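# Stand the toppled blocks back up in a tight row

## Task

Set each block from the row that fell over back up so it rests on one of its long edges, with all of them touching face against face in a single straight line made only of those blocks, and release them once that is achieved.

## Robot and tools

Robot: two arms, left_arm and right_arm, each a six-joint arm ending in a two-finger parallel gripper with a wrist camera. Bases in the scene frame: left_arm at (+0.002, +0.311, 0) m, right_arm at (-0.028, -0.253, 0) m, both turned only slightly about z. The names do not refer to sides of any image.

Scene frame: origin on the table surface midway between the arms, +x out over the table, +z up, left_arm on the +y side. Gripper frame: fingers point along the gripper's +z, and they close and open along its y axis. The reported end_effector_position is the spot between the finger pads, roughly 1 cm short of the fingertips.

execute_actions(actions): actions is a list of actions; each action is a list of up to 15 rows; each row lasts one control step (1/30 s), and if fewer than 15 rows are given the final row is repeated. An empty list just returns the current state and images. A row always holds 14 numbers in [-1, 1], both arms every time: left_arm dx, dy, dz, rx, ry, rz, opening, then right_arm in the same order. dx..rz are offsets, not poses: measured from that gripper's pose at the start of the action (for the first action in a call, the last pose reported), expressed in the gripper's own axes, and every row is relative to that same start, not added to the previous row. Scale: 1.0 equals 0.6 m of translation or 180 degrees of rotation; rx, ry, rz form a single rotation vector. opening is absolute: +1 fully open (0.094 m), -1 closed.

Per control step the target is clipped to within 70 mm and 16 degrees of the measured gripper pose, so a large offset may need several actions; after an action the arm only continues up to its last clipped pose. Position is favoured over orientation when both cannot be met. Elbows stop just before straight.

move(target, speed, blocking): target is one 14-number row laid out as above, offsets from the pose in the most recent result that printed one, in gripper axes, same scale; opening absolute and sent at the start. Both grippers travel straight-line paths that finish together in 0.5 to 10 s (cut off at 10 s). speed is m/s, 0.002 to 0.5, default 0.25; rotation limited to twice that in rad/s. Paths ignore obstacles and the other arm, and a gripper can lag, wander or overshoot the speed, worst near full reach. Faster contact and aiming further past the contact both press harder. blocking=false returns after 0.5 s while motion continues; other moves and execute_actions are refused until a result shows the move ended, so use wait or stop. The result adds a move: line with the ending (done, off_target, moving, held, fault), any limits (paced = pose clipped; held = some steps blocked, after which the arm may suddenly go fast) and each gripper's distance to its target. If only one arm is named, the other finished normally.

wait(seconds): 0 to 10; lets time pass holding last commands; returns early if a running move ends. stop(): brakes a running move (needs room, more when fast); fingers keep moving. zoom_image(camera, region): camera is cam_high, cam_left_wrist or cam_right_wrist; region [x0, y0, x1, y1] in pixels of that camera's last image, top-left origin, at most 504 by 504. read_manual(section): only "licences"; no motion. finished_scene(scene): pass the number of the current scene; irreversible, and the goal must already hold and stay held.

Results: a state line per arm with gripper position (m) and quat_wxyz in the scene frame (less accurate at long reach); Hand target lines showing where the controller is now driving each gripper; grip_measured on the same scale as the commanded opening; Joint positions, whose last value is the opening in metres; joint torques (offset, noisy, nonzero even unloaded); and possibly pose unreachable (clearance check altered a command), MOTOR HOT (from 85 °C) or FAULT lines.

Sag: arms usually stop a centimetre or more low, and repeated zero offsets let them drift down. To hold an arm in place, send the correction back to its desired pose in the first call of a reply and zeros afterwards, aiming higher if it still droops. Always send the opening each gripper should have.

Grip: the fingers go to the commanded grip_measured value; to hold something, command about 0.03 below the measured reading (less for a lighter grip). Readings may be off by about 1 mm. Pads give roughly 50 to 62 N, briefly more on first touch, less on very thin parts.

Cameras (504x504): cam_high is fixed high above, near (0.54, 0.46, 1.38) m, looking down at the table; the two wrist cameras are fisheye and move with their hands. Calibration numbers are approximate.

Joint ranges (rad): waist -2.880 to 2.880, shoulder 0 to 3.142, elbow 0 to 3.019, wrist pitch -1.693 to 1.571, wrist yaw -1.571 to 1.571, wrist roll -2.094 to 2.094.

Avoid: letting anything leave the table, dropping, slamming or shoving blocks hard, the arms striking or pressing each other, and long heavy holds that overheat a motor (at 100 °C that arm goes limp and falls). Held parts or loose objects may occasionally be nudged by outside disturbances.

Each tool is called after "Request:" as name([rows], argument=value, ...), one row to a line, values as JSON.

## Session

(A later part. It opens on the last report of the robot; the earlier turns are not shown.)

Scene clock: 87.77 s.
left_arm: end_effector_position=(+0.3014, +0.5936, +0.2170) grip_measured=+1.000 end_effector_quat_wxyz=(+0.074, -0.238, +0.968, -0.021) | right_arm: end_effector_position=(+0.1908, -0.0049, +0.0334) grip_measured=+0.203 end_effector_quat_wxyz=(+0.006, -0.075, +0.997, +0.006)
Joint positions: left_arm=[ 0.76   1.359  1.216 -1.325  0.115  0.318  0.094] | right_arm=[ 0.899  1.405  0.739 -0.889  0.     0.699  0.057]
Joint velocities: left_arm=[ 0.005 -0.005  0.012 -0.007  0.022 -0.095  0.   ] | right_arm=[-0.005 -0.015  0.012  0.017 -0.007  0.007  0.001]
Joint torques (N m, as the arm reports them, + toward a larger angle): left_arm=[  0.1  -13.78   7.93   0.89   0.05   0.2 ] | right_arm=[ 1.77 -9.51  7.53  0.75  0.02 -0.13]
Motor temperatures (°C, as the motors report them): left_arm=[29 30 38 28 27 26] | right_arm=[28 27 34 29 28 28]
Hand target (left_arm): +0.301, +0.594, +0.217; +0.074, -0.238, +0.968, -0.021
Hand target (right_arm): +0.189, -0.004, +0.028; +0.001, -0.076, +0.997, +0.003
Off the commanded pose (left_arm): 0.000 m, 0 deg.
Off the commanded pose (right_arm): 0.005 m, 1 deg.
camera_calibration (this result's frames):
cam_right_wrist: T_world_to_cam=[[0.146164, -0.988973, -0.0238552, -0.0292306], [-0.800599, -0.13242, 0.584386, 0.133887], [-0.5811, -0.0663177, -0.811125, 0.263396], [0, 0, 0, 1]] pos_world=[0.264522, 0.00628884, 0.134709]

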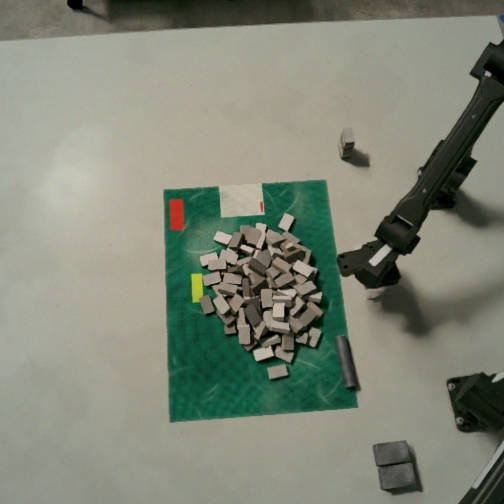

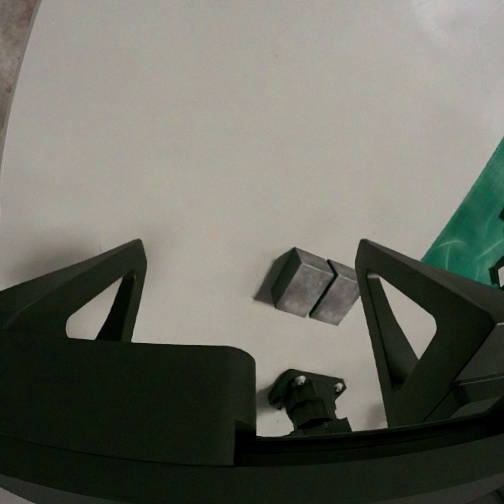

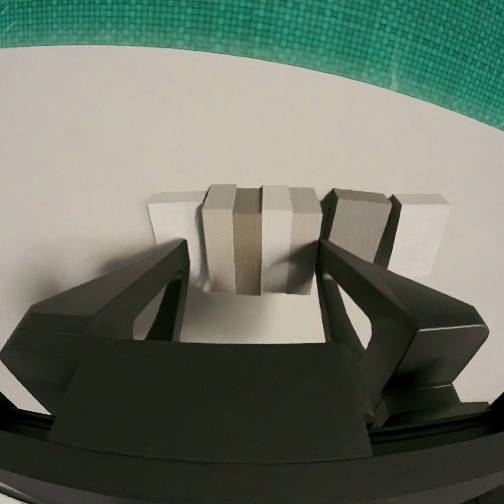

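Request:
move(target=[0,0,0,0,0,0,1,-0.02,0.02,-0.09,0,0,0,0.5], speed=0.05)

Request:
move(target=[0,0,0,0,0,0,1,0,-0.14,0,0,0,-0.5,0.5], speed=0.3)

Scene clock: 99.23 s.
left_arm: end_effector_position=(+0.3014, +0.5936, +0.2170) grip_measured=+1.000 end_effector_quat_wxyz=(+0.074, -0.238, +0.968, -0.021) | right_arm: end_effector_position=(+0.1891, -0.0068, +0.0695) grip_measured=+0.497 end_effector_quat_wxyz=(-0.009, -0.075, +0.997, -0.008)
Joint positions: left_arm=[ 0.76   1.359  1.216 -1.325  0.115  0.318  0.094] | right_arm=[ 0.899  1.359  0.808 -1.044  0.     0.699  0.07 ]
Joint velocities: left_arm=[ 0.005 -0.005 -0.002  0.002  0.066 -0.081  0.   ] | right_arm=[ 0.015  0.005  0.012  0.012 -0.081  0.007 -0.   ]
Joint torques (N m, as the arm reports them, + toward a larger angle): left_arm=[  0.17 -13.68   7.99   1.01   0.03   0.17] | right_arm=[  1.64 -11.85  12.87  -0.27   0.09  -0.11]
Motor temperatures (°C, as the motors report them): left_arm=[29 30 39 28 27 26] | right_arm=[28 27 33 29 28 28]
Hand target (left_arm): +0.301, +0.594, +0.217; +0.074, -0.238, +0.968, -0.021
Hand target (right_arm): +0.199, +0.007, +0.088; +0.006, -0.075, +0.997, +0.006
Off the commanded pose (left_arm): 0.000 m, 0 deg.
Off the commanded pose (right_arm): 0.026 m, 2 deg.
move: off_target (right_arm)
camera_calibration (this result's frames):
cam_right_wrist: T_world_to_cam=[[0.145875, -0.989301, 0.00201739, -0.0317563], [-0.7848, -0.114479, 0.609084, 0.106633], [-0.602336, -0.0904332, -0.793103, 0.294146], [0, 0, 0, 1]] pos_world=[0.265493, 0.0073912, 0.168404]

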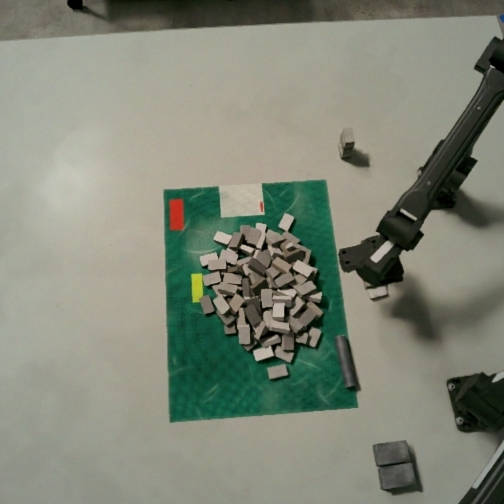

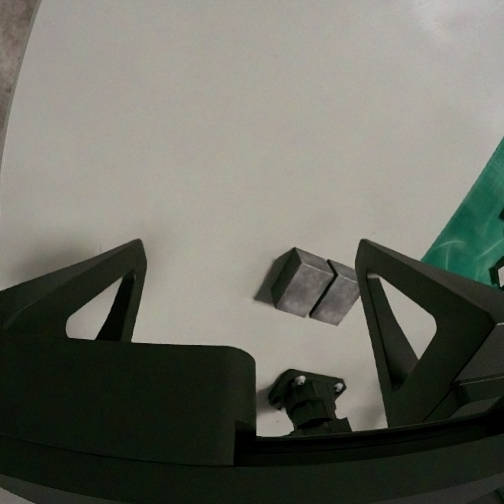

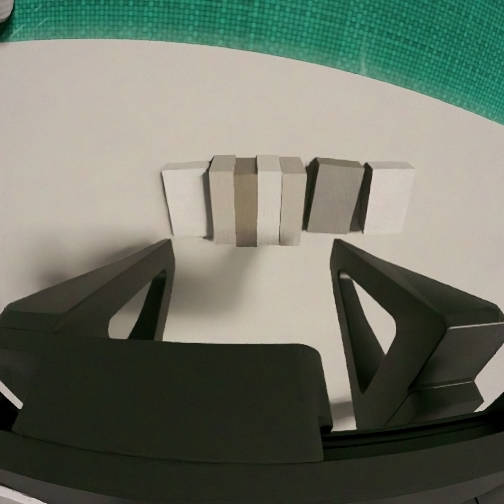

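Scene clock: 102.50 s.
left_arm: end_effector_position=(+0.3014, +0.5936, +0.2170) grip_measured=+1.000 end_effector_quat_wxyz=(+0.074, -0.238, +0.968, -0.021) | right_arm: end_effector_position=(+0.2086, -0.0827, +0.0709) grip_measured=+0.497 end_effector_quat_wxyz=(+0.004, +0.756, -0.654, -0.000)
Joint positions: left_arm=[ 0.76   1.359  1.216 -1.325  0.115  0.318  0.094] | right_arm=[ 0.676  1.243  0.71  -1.044  0.001 -1.09   0.07 ]
Joint velocities: left_arm=[-0.015 -0.015  0.002 -0.002 -0.037  0.007  0.   ] | right_arm=[-0.005 -0.005  0.007 -0.007  0.037 -0.037  0.   ]
Joint torques (N m, as the arm reports them, + toward a larger angle): left_arm=[  0.03 -13.25   7.93   0.95   0.03   0.19] | right_arm=[ 1.1  -9.83  7.2  -0.18 -0.06 -0.26]
Motor temperatures (°C, as the motors report them): left_arm=[29 30 39 28 27 26] | right_arm=[28 27 33 29 28 28]
Hand target (left_arm): +0.301, +0.594, +0.217; +0.074, -0.238, +0.968, -0.021
Hand target (right_arm): +0.203, -0.090, +0.070; +0.013, +0.758, -0.652, -0.003
Off the commanded pose (left_arm): 0.000 m, 0 deg.
Off the commanded pose (right_arm): 0.010 m, 1 deg.
move: done
camera_calibration (this result's frames):
cam_right_wrist: T_world_to_cam=[[0.989969, 0.139963, -0.0192594, -0.190914], [0.123598, -0.791939, 0.59796, -0.132302], [0.0684398, -0.594343, -0.801294, 0.119089], [0, 0, 0, 1]] pos_world=[0.197201, -0.00727463, 0.17086]

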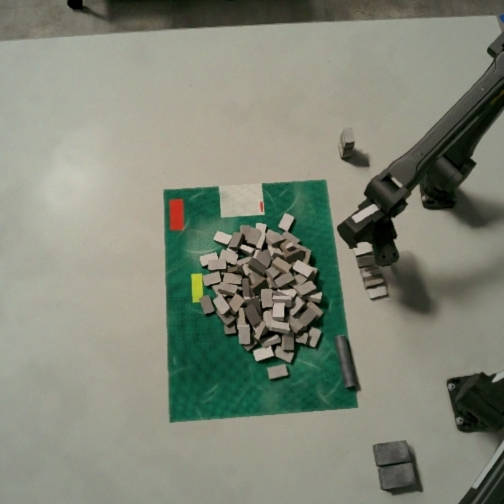

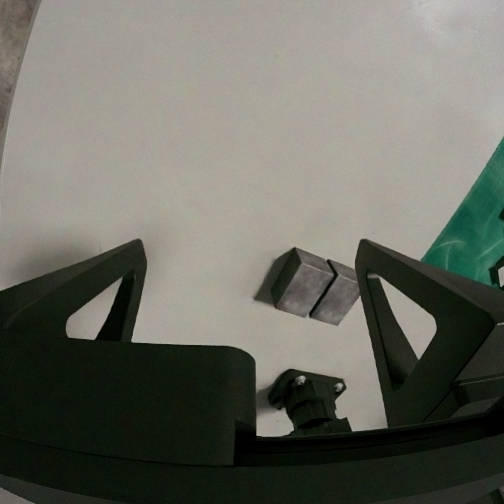

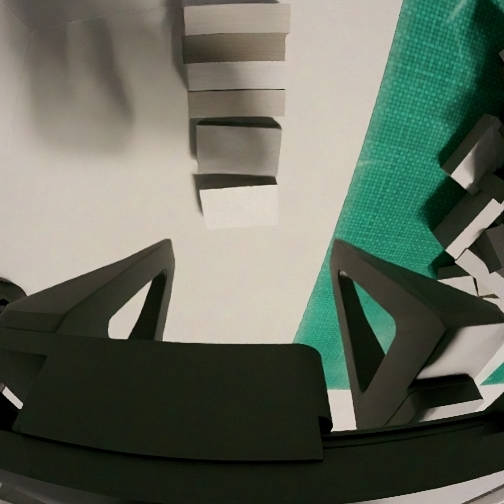

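Request:
move(target=[0,0,0,0,0,0,1,0.02,0.015,0.105,0,0.167,0,0.5], speed=0.05)

Scene clock: 115.40 s.
left_arm: end_effector_position=(+0.3014, +0.5936, +0.2170) grip_measured=+1.000 end_effector_quat_wxyz=(+0.074, -0.238, +0.968, -0.021) | right_arm: end_effector_position=(+0.1972, -0.1013, +0.0123) grip_measured=+0.497 end_effector_quat_wxyz=(+0.166, +0.734, -0.628, +0.199)
Joint positions: left_arm=[ 0.76   1.359  1.216 -1.325  0.115  0.318  0.094] | right_arm=[ 0.894  1.551  0.728 -1.096  0.401 -0.813  0.07 ]
Joint velocities: left_arm=[-0.005  0.005  0.007 -0.002 -0.037 -0.037  0.   ] | right_arm=[-0.005 -0.005 -0.007  0.007  0.037  0.037 -0.001]
Joint torques (N m, as the arm reports them, + toward a larger angle): left_arm=[ -0.23 -13.74   7.91   0.99   0.04   0.18] | right_arm=[ 2.13 -8.8   8.37 -0.3   0.24  0.06]
Motor temperatures (°C, as the motors report them): left_arm=[29 30 39 28 27 26] | right_arm=[28 27 33 29 28 28]
Hand target (left_arm): +0.301, +0.594, +0.217; +0.074, -0.238, +0.968, -0.021
Hand target (right_arm): +0.202, -0.094, +0.008; +0.169, +0.731, -0.630, +0.200
Off the commanded pose (left_arm): 0.000 m, 0 deg.
Off the commanded pose (right_arm): 0.008 m, 1 deg.
move: done
camera_calibration (this result's frames):
cam_right_wrist: T_world_to_cam=[[0.989057, 0.147441, -0.00520191, -0.177332], [0.0635051, -0.393647, 0.917065, -0.0623846], [0.133165, -0.90736, -0.398703, 0.0124546], [0, 0, 0, 1]] pos_world=[0.177694, 0.0128892, 0.0612539]

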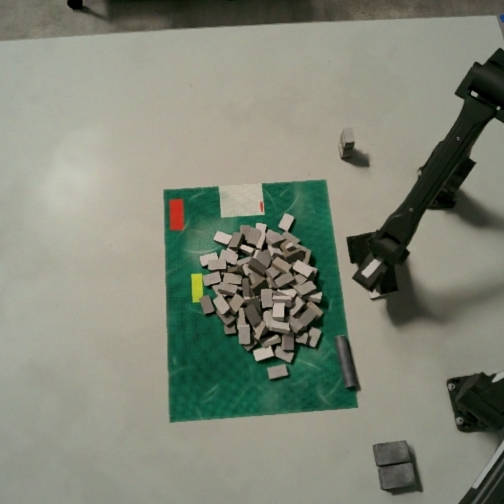

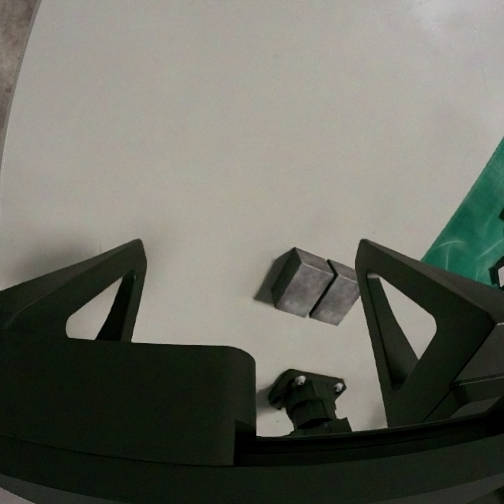

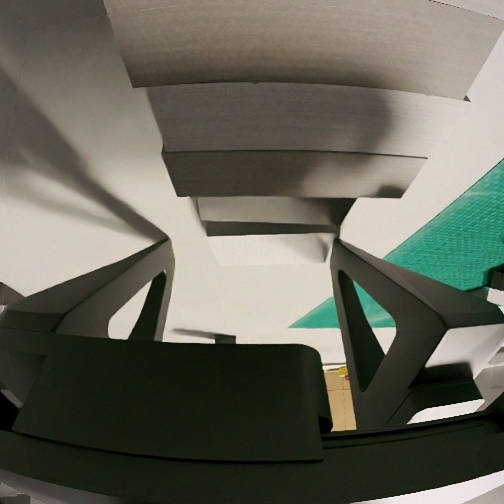

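Request:
move(target=[0,0,0,0,0,0,1,-0.03,-0.015,-0.02,0,0,0,0.5], speed=0.03)

Scene clock: 122.77 s.
left_arm: end_effector_position=(+0.3014, +0.5936, +0.2170) grip_measured=+1.000 end_effector_quat_wxyz=(+0.074, -0.238, +0.968, -0.021) | right_arm: end_effector_position=(+0.1965, -0.0922, +0.0126) grip_measured=+0.497 end_effector_quat_wxyz=(+0.170, +0.733, -0.627, +0.201)
Joint positions: left_arm=[ 0.76   1.359  1.216 -1.325  0.115  0.318  0.094] | right_arm=[ 0.917  1.573  0.752 -1.115  0.398 -0.785  0.07 ]
Joint velocities: left_arm=[-0.005  0.005  0.002 -0.012 -0.022 -0.022  0.   ] | right_arm=[-0.015 -0.015 -0.017 -0.002  0.007  0.081 -0.002]
Joint torques (N m, as the arm reports them, + toward a larger angle): left_arm=[ -0.09 -13.67   7.9    0.83   0.05   0.2 ] | right_arm=[  1.55 -10.08   9.41  -0.86  -0.08  -0.03]
Motor temperatures (°C, as the motors report them): left_arm=[29 31 39 28 27 26] | right_arm=[28 27 33 29 28 28]
Hand target (left_arm): +0.301, +0.594, +0.217; +0.074, -0.238, +0.968, -0.021
Hand target (right_arm): +0.202, -0.079, +0.014; +0.166, +0.734, -0.627, +0.199
Off the commanded pose (left_arm): 0.000 m, 0 deg.
Off the commanded pose (right_arm): 0.015 m, 1 deg.
move: off_target (right_arm)
camera_calibration (this result's frames):
cam_right_wrist: T_world_to_cam=[[0.989364, 0.14532, -0.00640673, -0.178216], [0.0625072, -0.384965, 0.920812, -0.0580505], [0.131346, -0.911419, -0.389954, 0.0207698], [0, 0, 0, 1]] pos_world=[0.177221, 0.0224808, 0.0604111]

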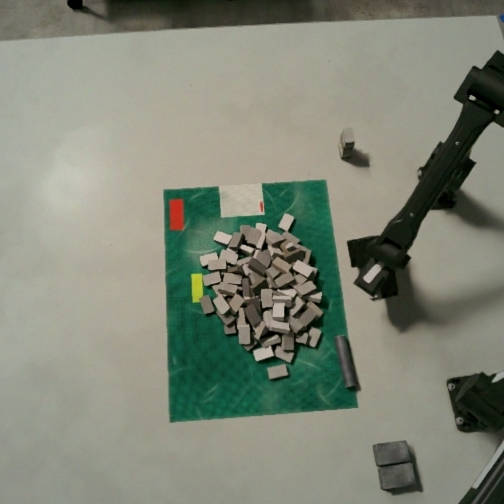

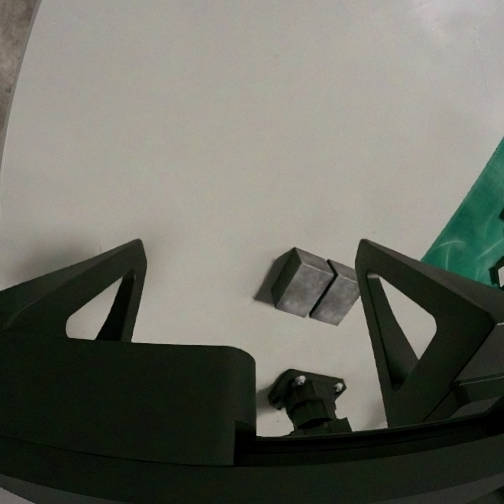

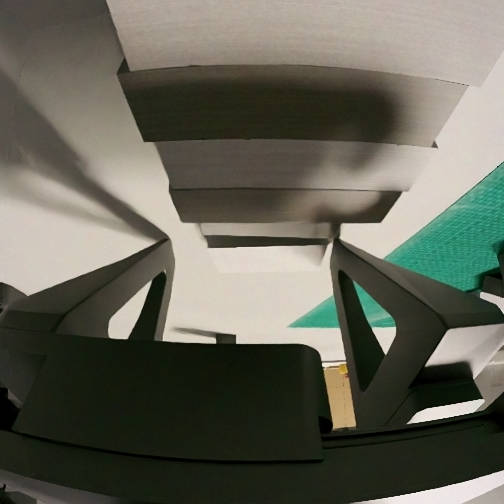

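Request:
execute_actions([
  [[0,0,0,0,0,0,1,0,0,0,0,0,0,-0.15]],
  [[0,0,0,0,0,0,1,0,0,0,0,0,0,-0.15]],
])

Request:
move(target=[0,0,0,0,0,0,1,0.07,0,-0.055,0,0,0,-0.15], speed=0.05)

Request:
move(target=[0,0,0,0,0,0,1,0,0,0,0,-0.44,0,-0.15], speed=0.2)

Scene clock: 130.63 s.
left_arm: end_effector_position=(+0.3014, +0.5936, +0.2170) grip_measured=+1.000 end_effector_quat_wxyz=(+0.074, -0.238, +0.968, -0.021) | right_arm: end_effector_position=(+0.1967, -0.0924, +0.0127) grip_measured=-0.089 end_effector_quat_wxyz=(+0.170, +0.733, -0.627, +0.202)
Joint positions: left_arm=[ 0.76   1.359  1.216 -1.325  0.115  0.318  0.094] | right_arm=[ 0.917  1.573  0.752 -1.115  0.399 -0.785  0.043]
Joint velocities: left_arm=[ 0.005  0.005 -0.002  0.012 -0.007  0.022  0.   ] | right_arm=[-0.005 -0.015  0.017  0.017  0.037  0.051  0.   ]
Joint torques (N m, as the arm reports them, + toward a larger angle): left_arm=[  0.44 -13.54   7.88   0.96   0.02   0.2 ] | right_arm=[  0.1  -11.7    5.99  -0.22   0.2   -0.08]
Motor temperatures (°C, as the motors report them): left_arm=[29 31 40 28 27 26] | right_arm=[28 27 33 29 28 28]
Hand target (left_arm): +0.301, +0.594, +0.217; +0.074, -0.238, +0.968, -0.021
Hand target (right_arm): +0.197, -0.092, +0.013; +0.170, +0.733, -0.627, +0.202
Off the commanded pose (left_arm): 0.000 m, 0 deg.
Off the commanded pose (right_arm): 0.000 m, 0 deg.
camera_calibration (this result's frames):
cam_right_wrist: T_world_to_cam=[[0.989291, 0.145853, -0.00546714, -0.178351], [0.061717, -0.384081, 0.921234, -0.057969], [0.132265, -0.911706, -0.388969, 0.0204421], [0, 0, 0, 1]] pos_world=[0.177315, 0.0223855, 0.0603793]

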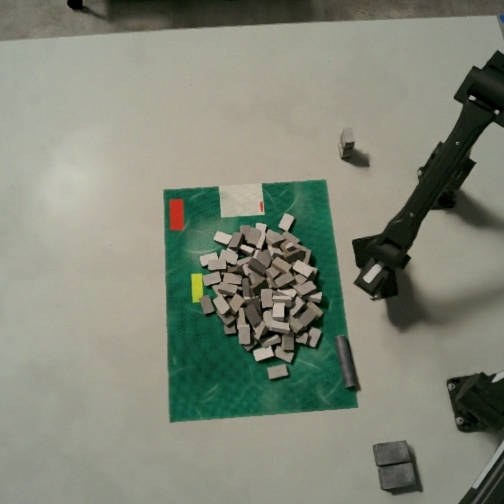

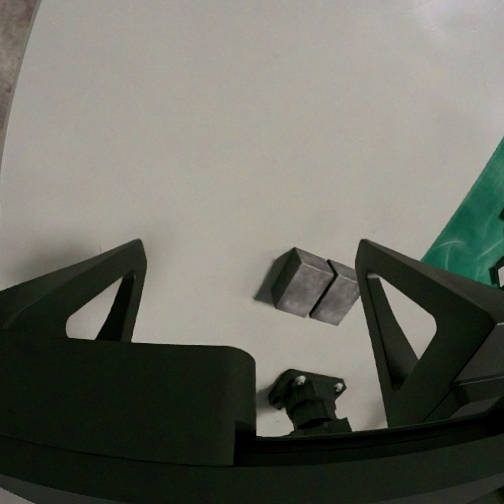

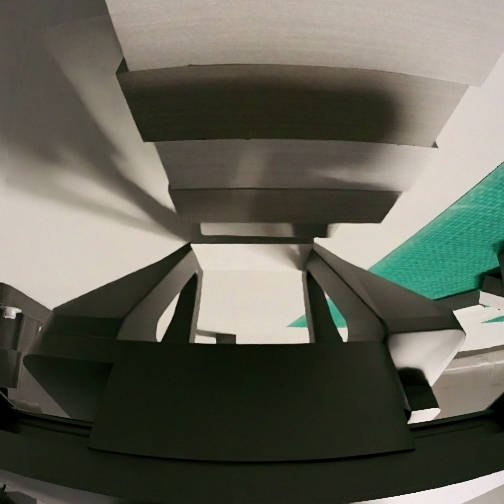

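Scene clock: 132.00 s.
left_arm: end_effector_position=(+0.3014, +0.5936, +0.2170) grip_measured=+1.000 end_effector_quat_wxyz=(+0.074, -0.238, +0.968, -0.021) | right_arm: end_effector_position=(+0.1961, -0.1124, +0.0551) grip_measured=-0.089 end_effector_quat_wxyz=(+0.171, +0.732, -0.629, +0.202)
Joint positions: left_arm=[ 0.76   1.359  1.216 -1.325  0.115  0.318  0.094] | right_arm=[ 0.875  1.44   0.752 -1.234  0.412 -0.824  0.043]
Joint velocities: left_arm=[-0.005 -0.005  0.002  0.007  0.022 -0.022  0.   ] | right_arm=[-0.005 -0.024  0.002  0.017 -0.037 -0.066  0.   ]
Joint torques (N m, as the arm reports them, + toward a larger angle): left_arm=[ -0.06 -13.8    7.94   0.95   0.05   0.17] | right_arm=[  0.61 -10.72   8.23  -1.14   0.4   -0.26]
Motor temperatures (°C, as the motors report them): left_arm=[29 31 40 28 27 26] | right_arm=[28 27 33 29 28 28]
Hand target (left_arm): +0.301, +0.594, +0.217; +0.074, -0.238, +0.968, -0.021
Hand target (right_arm): +0.200, -0.112, +0.063; +0.170, +0.733, -0.627, +0.202
Off the commanded pose (left_arm): 0.000 m, 0 deg.
Off the commanded pose (right_arm): 0.008 m, 0 deg.
move: done
camera_calibration (this result's frames):
cam_right_wrist: T_world_to_cam=[[0.989865, 0.141882, -0.00611624, -0.175148], [0.0607996, -0.384472, 0.921132, -0.104544], [0.12834, -0.912168, -0.389201, 0.0194749], [0, 0, 0, 1]] pos_world=[0.17723, 0.00242065, 0.102807]

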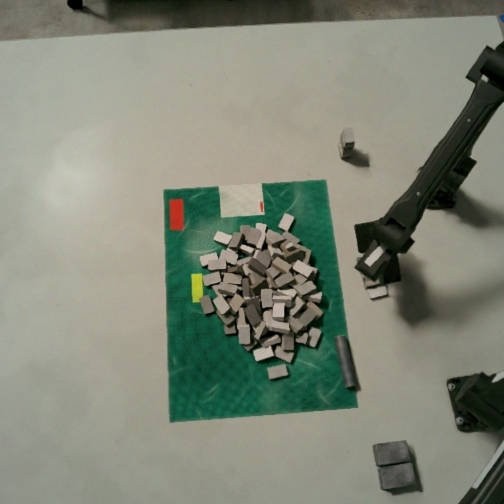

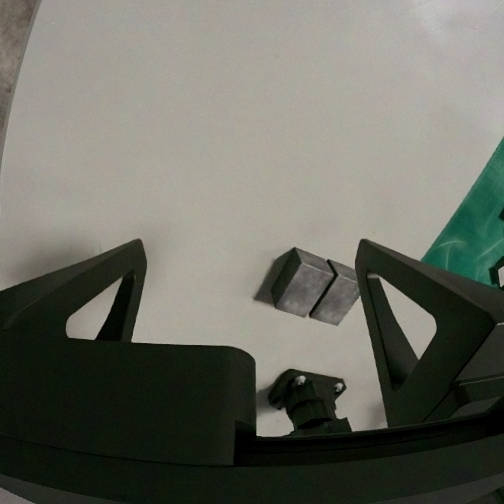

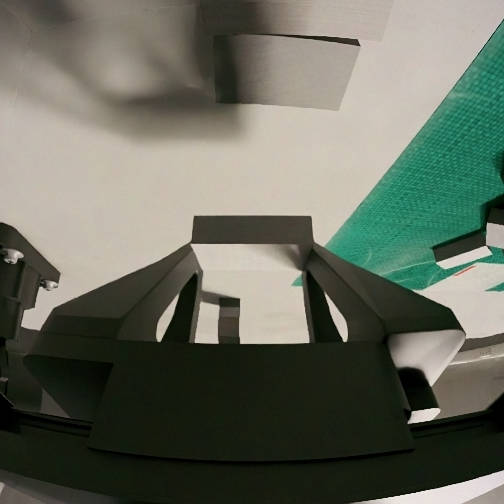

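Scene clock: 136.00 s.
left_arm: end_effector_position=(+0.3014, +0.5936, +0.2170) grip_measured=+1.000 end_effector_quat_wxyz=(+0.074, -0.238, +0.968, -0.021) | right_arm: end_effector_position=(+0.1981, -0.1123, +0.0554) grip_measured=-0.089 end_effector_quat_wxyz=(-0.262, +0.688, -0.597, -0.319)
Joint positions: left_arm=[ 0.76   1.359  1.216 -1.325  0.115  0.318  0.094] | right_arm=[ 0.105  1.309  0.517 -0.908 -0.844 -1.716  0.043]
Joint velocities: left_arm=[-0.005  0.024 -0.017 -0.017 -0.037  0.007  0.   ] | right_arm=[-0.005 -0.005 -0.007 -0.012 -0.037 -0.022 -0.   ]
Joint torques (N m, as the arm reports them, + toward a larger angle): left_arm=[  0.04 -13.91   8.01   0.88   0.03   0.19] | right_arm=[ 0.33 -7.46  5.85  0.2  -0.74 -0.22]
Motor temperatures (°C, as the motors report them): left_arm=[29 31 40 28 27 26] | right_arm=[28 27 33 29 28 28]
Hand target (left_arm): +0.301, +0.594, +0.217; +0.074, -0.238, +0.968, -0.021
Hand target (right_arm): +0.195, -0.113, +0.053; -0.263, +0.687, -0.596, -0.323
Off the commanded pose (left_arm): 0.000 m, 0 deg.
Off the commanded pose (right_arm): 0.002 m, 1 deg.
move: done
camera_calibration (this result's frames):
cam_right_wrist: T_world_to_cam=[[0.986953, 0.157813, -0.0319332, -0.173374], [0.147535, -0.965812, -0.213168, -0.124521], [-0.064482, 0.205675, -0.976494, 0.215729], [0, 0, 0, 1]] pos_world=[0.203393, -0.137273, 0.178578]

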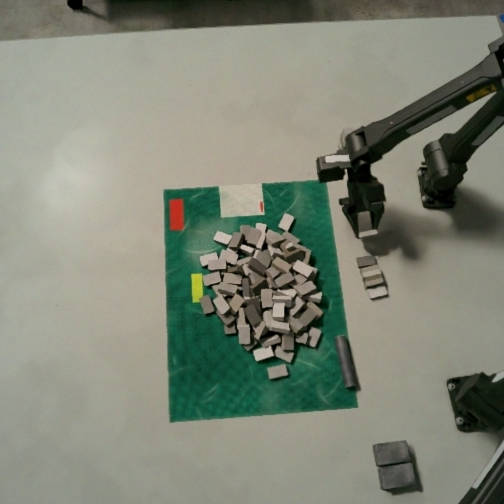

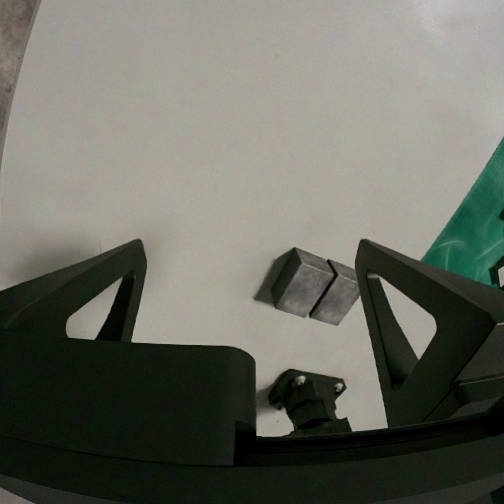

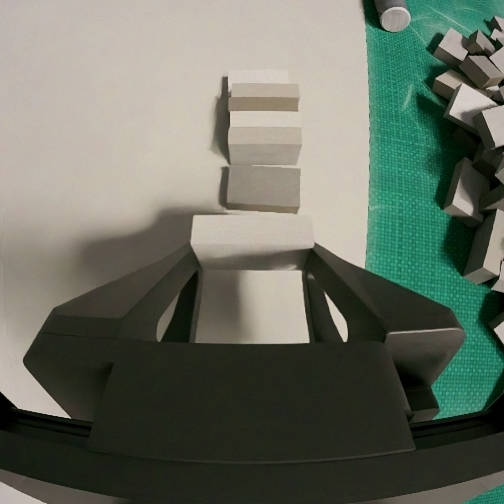

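Request:
move(target=[0,0,0,0,0,0,1,0.066,-0.014,0.031,0,0,0,-0.15], speed=0.04)

Request:
execute_actions([
  [[0,0,0,0,0,0,1,0,0,0,0,0,0,0.5]],
  [[0,0,0,0,0,0,1,0,0,0,0,0,0,0.5]],
])

Scene clock: 142.67 s.
left_arm: end_effector_position=(+0.3014, +0.5936, +0.2170) grip_measured=+1.000 end_effector_quat_wxyz=(+0.074, -0.238, +0.968, -0.021) | right_arm: end_effector_position=(+0.2086, -0.1206, +0.0162) grip_measured=-0.089 end_effector_quat_wxyz=(-0.258, +0.687, -0.598, -0.322)
Joint positions: left_arm=[ 0.76   1.359  1.216 -1.325  0.115  0.318  0.094] | right_arm=[ 0.071  1.472  0.517 -0.793 -0.837 -1.767  0.043]
Joint velocities: left_arm=[ 0.015 -0.005 -0.012 -0.002 -0.051 -0.022  0.   ] | right_arm=[-0.005 -0.005 -0.027 -0.007 -0.022 -0.037  0.001]
Joint torques (N m, as the arm reports them, + toward a larger angle): left_arm=[  0.18 -13.73   7.87   0.86   0.05   0.2 ] | right_arm=[ 0.34 -8.3   4.64  0.73 -0.52 -0.27]
Motor temperatures (°C, as the motors report them): left_arm=[29 31 40 28 27 26] | right_arm=[28 27 33 29 28 28]
Hand target (left_arm): +0.301, +0.594, +0.217; +0.074, -0.238, +0.968, -0.021
Hand target (right_arm): +0.208, -0.123, +0.013; -0.262, +0.688, -0.597, -0.320
Off the commanded pose (left_arm): 0.000 m, 0 deg.
Off the commanded pose (right_arm): 0.004 m, 1 deg.
move: done
camera_calibration (this result's frames):
cam_right_wrist: T_world_to_cam=[[0.986429, 0.158645, -0.0423015, -0.18326], [0.146253, -0.9661, -0.212744, -0.142257], [-0.0746183, 0.20367, -0.976192, 0.18167], [0, 0, 0, 1]] pos_world=[0.215134, -0.145362, 0.139328]

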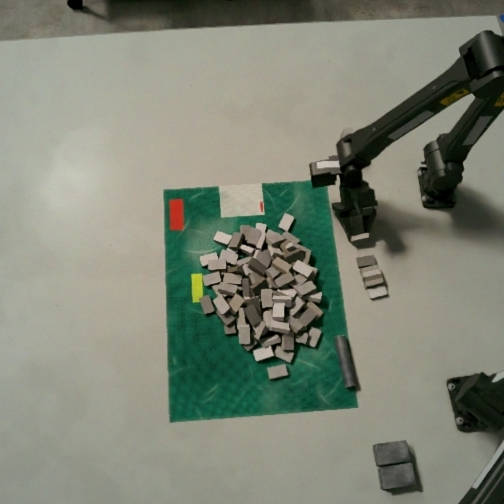

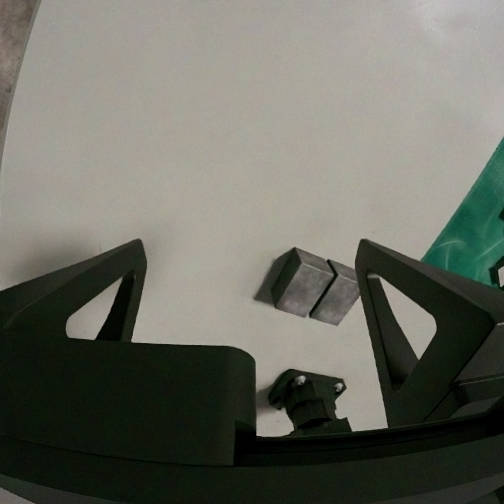

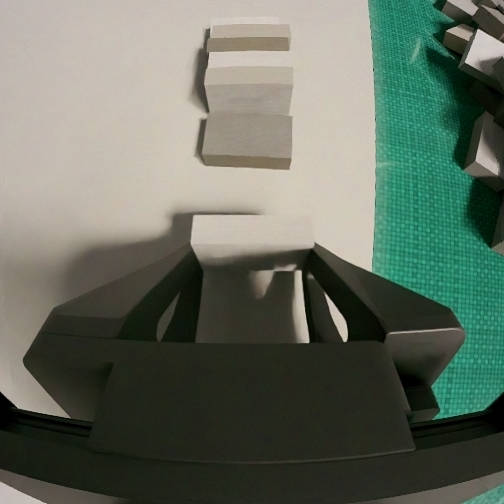

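Scene clock: 143.67 s.
left_arm: end_effector_position=(+0.3014, +0.5936, +0.2170) grip_measured=+1.000 end_effector_quat_wxyz=(+0.074, -0.238, +0.968, -0.021) | right_arm: end_effector_position=(+0.2086, -0.1206, +0.0162) grip_measured=+0.497 end_effector_quat_wxyz=(-0.258, +0.687, -0.598, -0.322)
Joint positions: left_arm=[ 0.76   1.359  1.216 -1.325  0.115  0.318  0.094] | right_arm=[ 0.071  1.472  0.517 -0.793 -0.837 -1.767  0.07 ]
Joint velocities: left_arm=[ 0.005 -0.005  0.002  0.022 -0.022 -0.022  0.   ] | right_arm=[ 0.005 -0.015 -0.017 -0.027 -0.007 -0.037 -0.001]
Joint torques (N m, as the arm reports them, + toward a larger angle): left_arm=[ -0.02 -13.85   7.87   0.9    0.06   0.16] | right_arm=[ 0.27 -8.79  5.3   0.08 -0.48 -0.1 ]
Motor temperatures (°C, as the motors report them): left_arm=[29 31 40 28 27 26] | right_arm=[28 27 33 29 28 28]
Hand target (left_arm): +0.301, +0.594, +0.217; +0.074, -0.238, +0.968, -0.021
Hand target (right_arm): +0.209, -0.121, +0.016; -0.258, +0.687, -0.598, -0.322
Off the commanded pose (left_arm): 0.000 m, 0 deg.
Off the commanded pose (right_arm): 0.000 m, 0 deg.
camera_calibration (this result's frames):
cam_right_wrist: T_world_to_cam=[[0.986401, 0.158895, -0.0420148, -0.183228], [0.146556, -0.966053, -0.212752, -0.142314], [-0.0743939, 0.203701, -0.976203, 0.181627], [0, 0, 0, 1]] pos_world=[0.215105, -0.145366, 0.139329]

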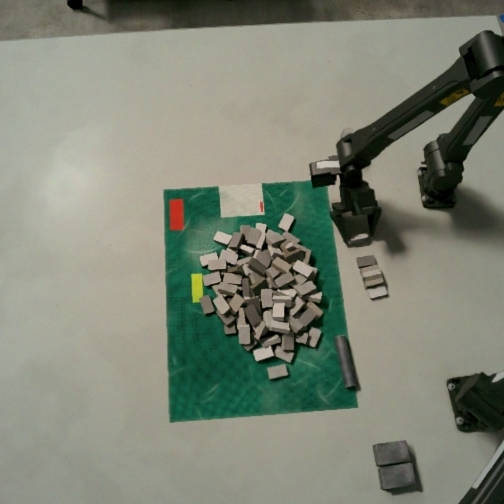

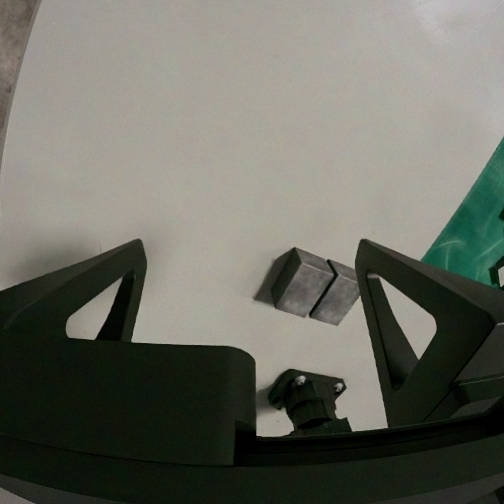

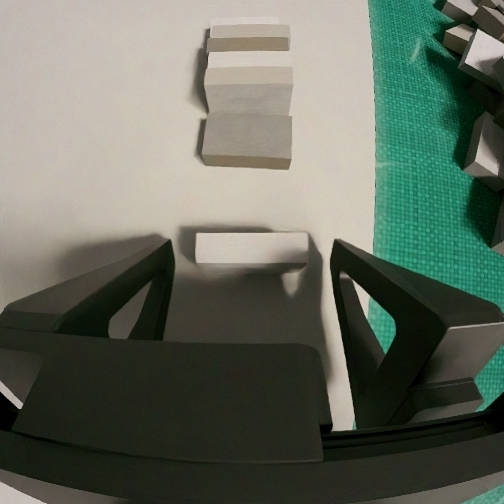

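Request:
move(target=[0,0,0,0,0,0,1,-0.072,0,0.088,0,0,0,0.5], speed=0.05)

Scene clock: 153.63 s.
left_arm: end_effector_position=(+0.3014, +0.5936, +0.2170) grip_measured=+1.000 end_effector_quat_wxyz=(+0.074, -0.238, +0.968, -0.021) | right_arm: end_effector_position=(+0.2005, -0.0537, +0.0135) grip_measured=+0.497 end_effector_quat_wxyz=(-0.255, +0.687, -0.599, -0.323)
Joint positions: left_arm=[ 0.76   1.359  1.216 -1.325  0.115  0.318  0.094] | right_arm=[ 0.332  1.433  0.467 -0.496 -0.842 -1.376  0.07 ]
Joint velocities: left_arm=[-0.005  0.015 -0.007  0.012 -0.022 -0.037  0.   ] | right_arm=[-0.005 -0.015 -0.002  0.007 -0.007  0.037  0.   ]
Joint torques (N m, as the arm reports them, + toward a larger angle): left_arm=[  0.24 -13.53   7.9    0.99   0.05   0.17] | right_arm=[ 1.06 -9.44  4.53  1.38 -0.39  0.07]
Motor temperatures (°C, as the motors report them): left_arm=[29 31 40 28 27 26] | right_arm=[28 27 32 29 28 28]
Hand target (left_arm): +0.301, +0.594, +0.217; +0.074, -0.238, +0.968, -0.021
Hand target (right_arm): +0.199, -0.053, +0.014; -0.258, +0.687, -0.599, -0.319
Off the commanded pose (left_arm): 0.000 m, 0 deg.
Off the commanded pose (right_arm): 0.002 m, 0 deg.
move: done
camera_calibration (this result's frames):
cam_right_wrist: T_world_to_cam=[[0.986105, 0.15907, -0.0478819, -0.185875], [0.145851, -0.967017, -0.208821, -0.077027], [-0.0795198, 0.198936, -0.976781, 0.165526], [0, 0, 0, 1]] pos_world=[0.20769, -0.0778481, 0.136697]

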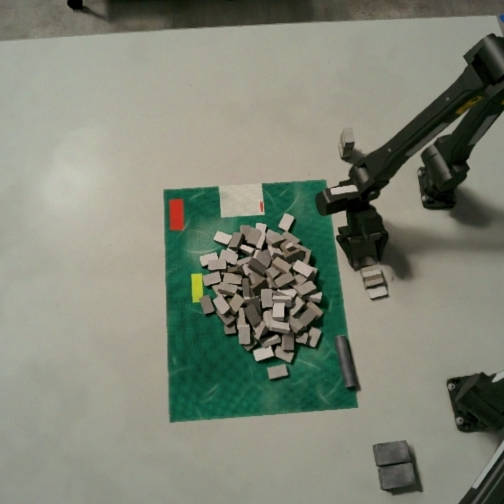

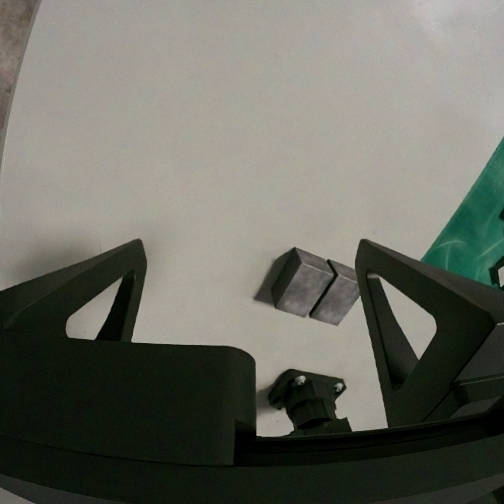

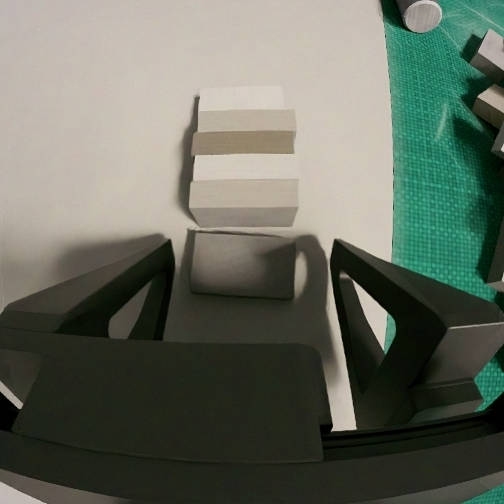

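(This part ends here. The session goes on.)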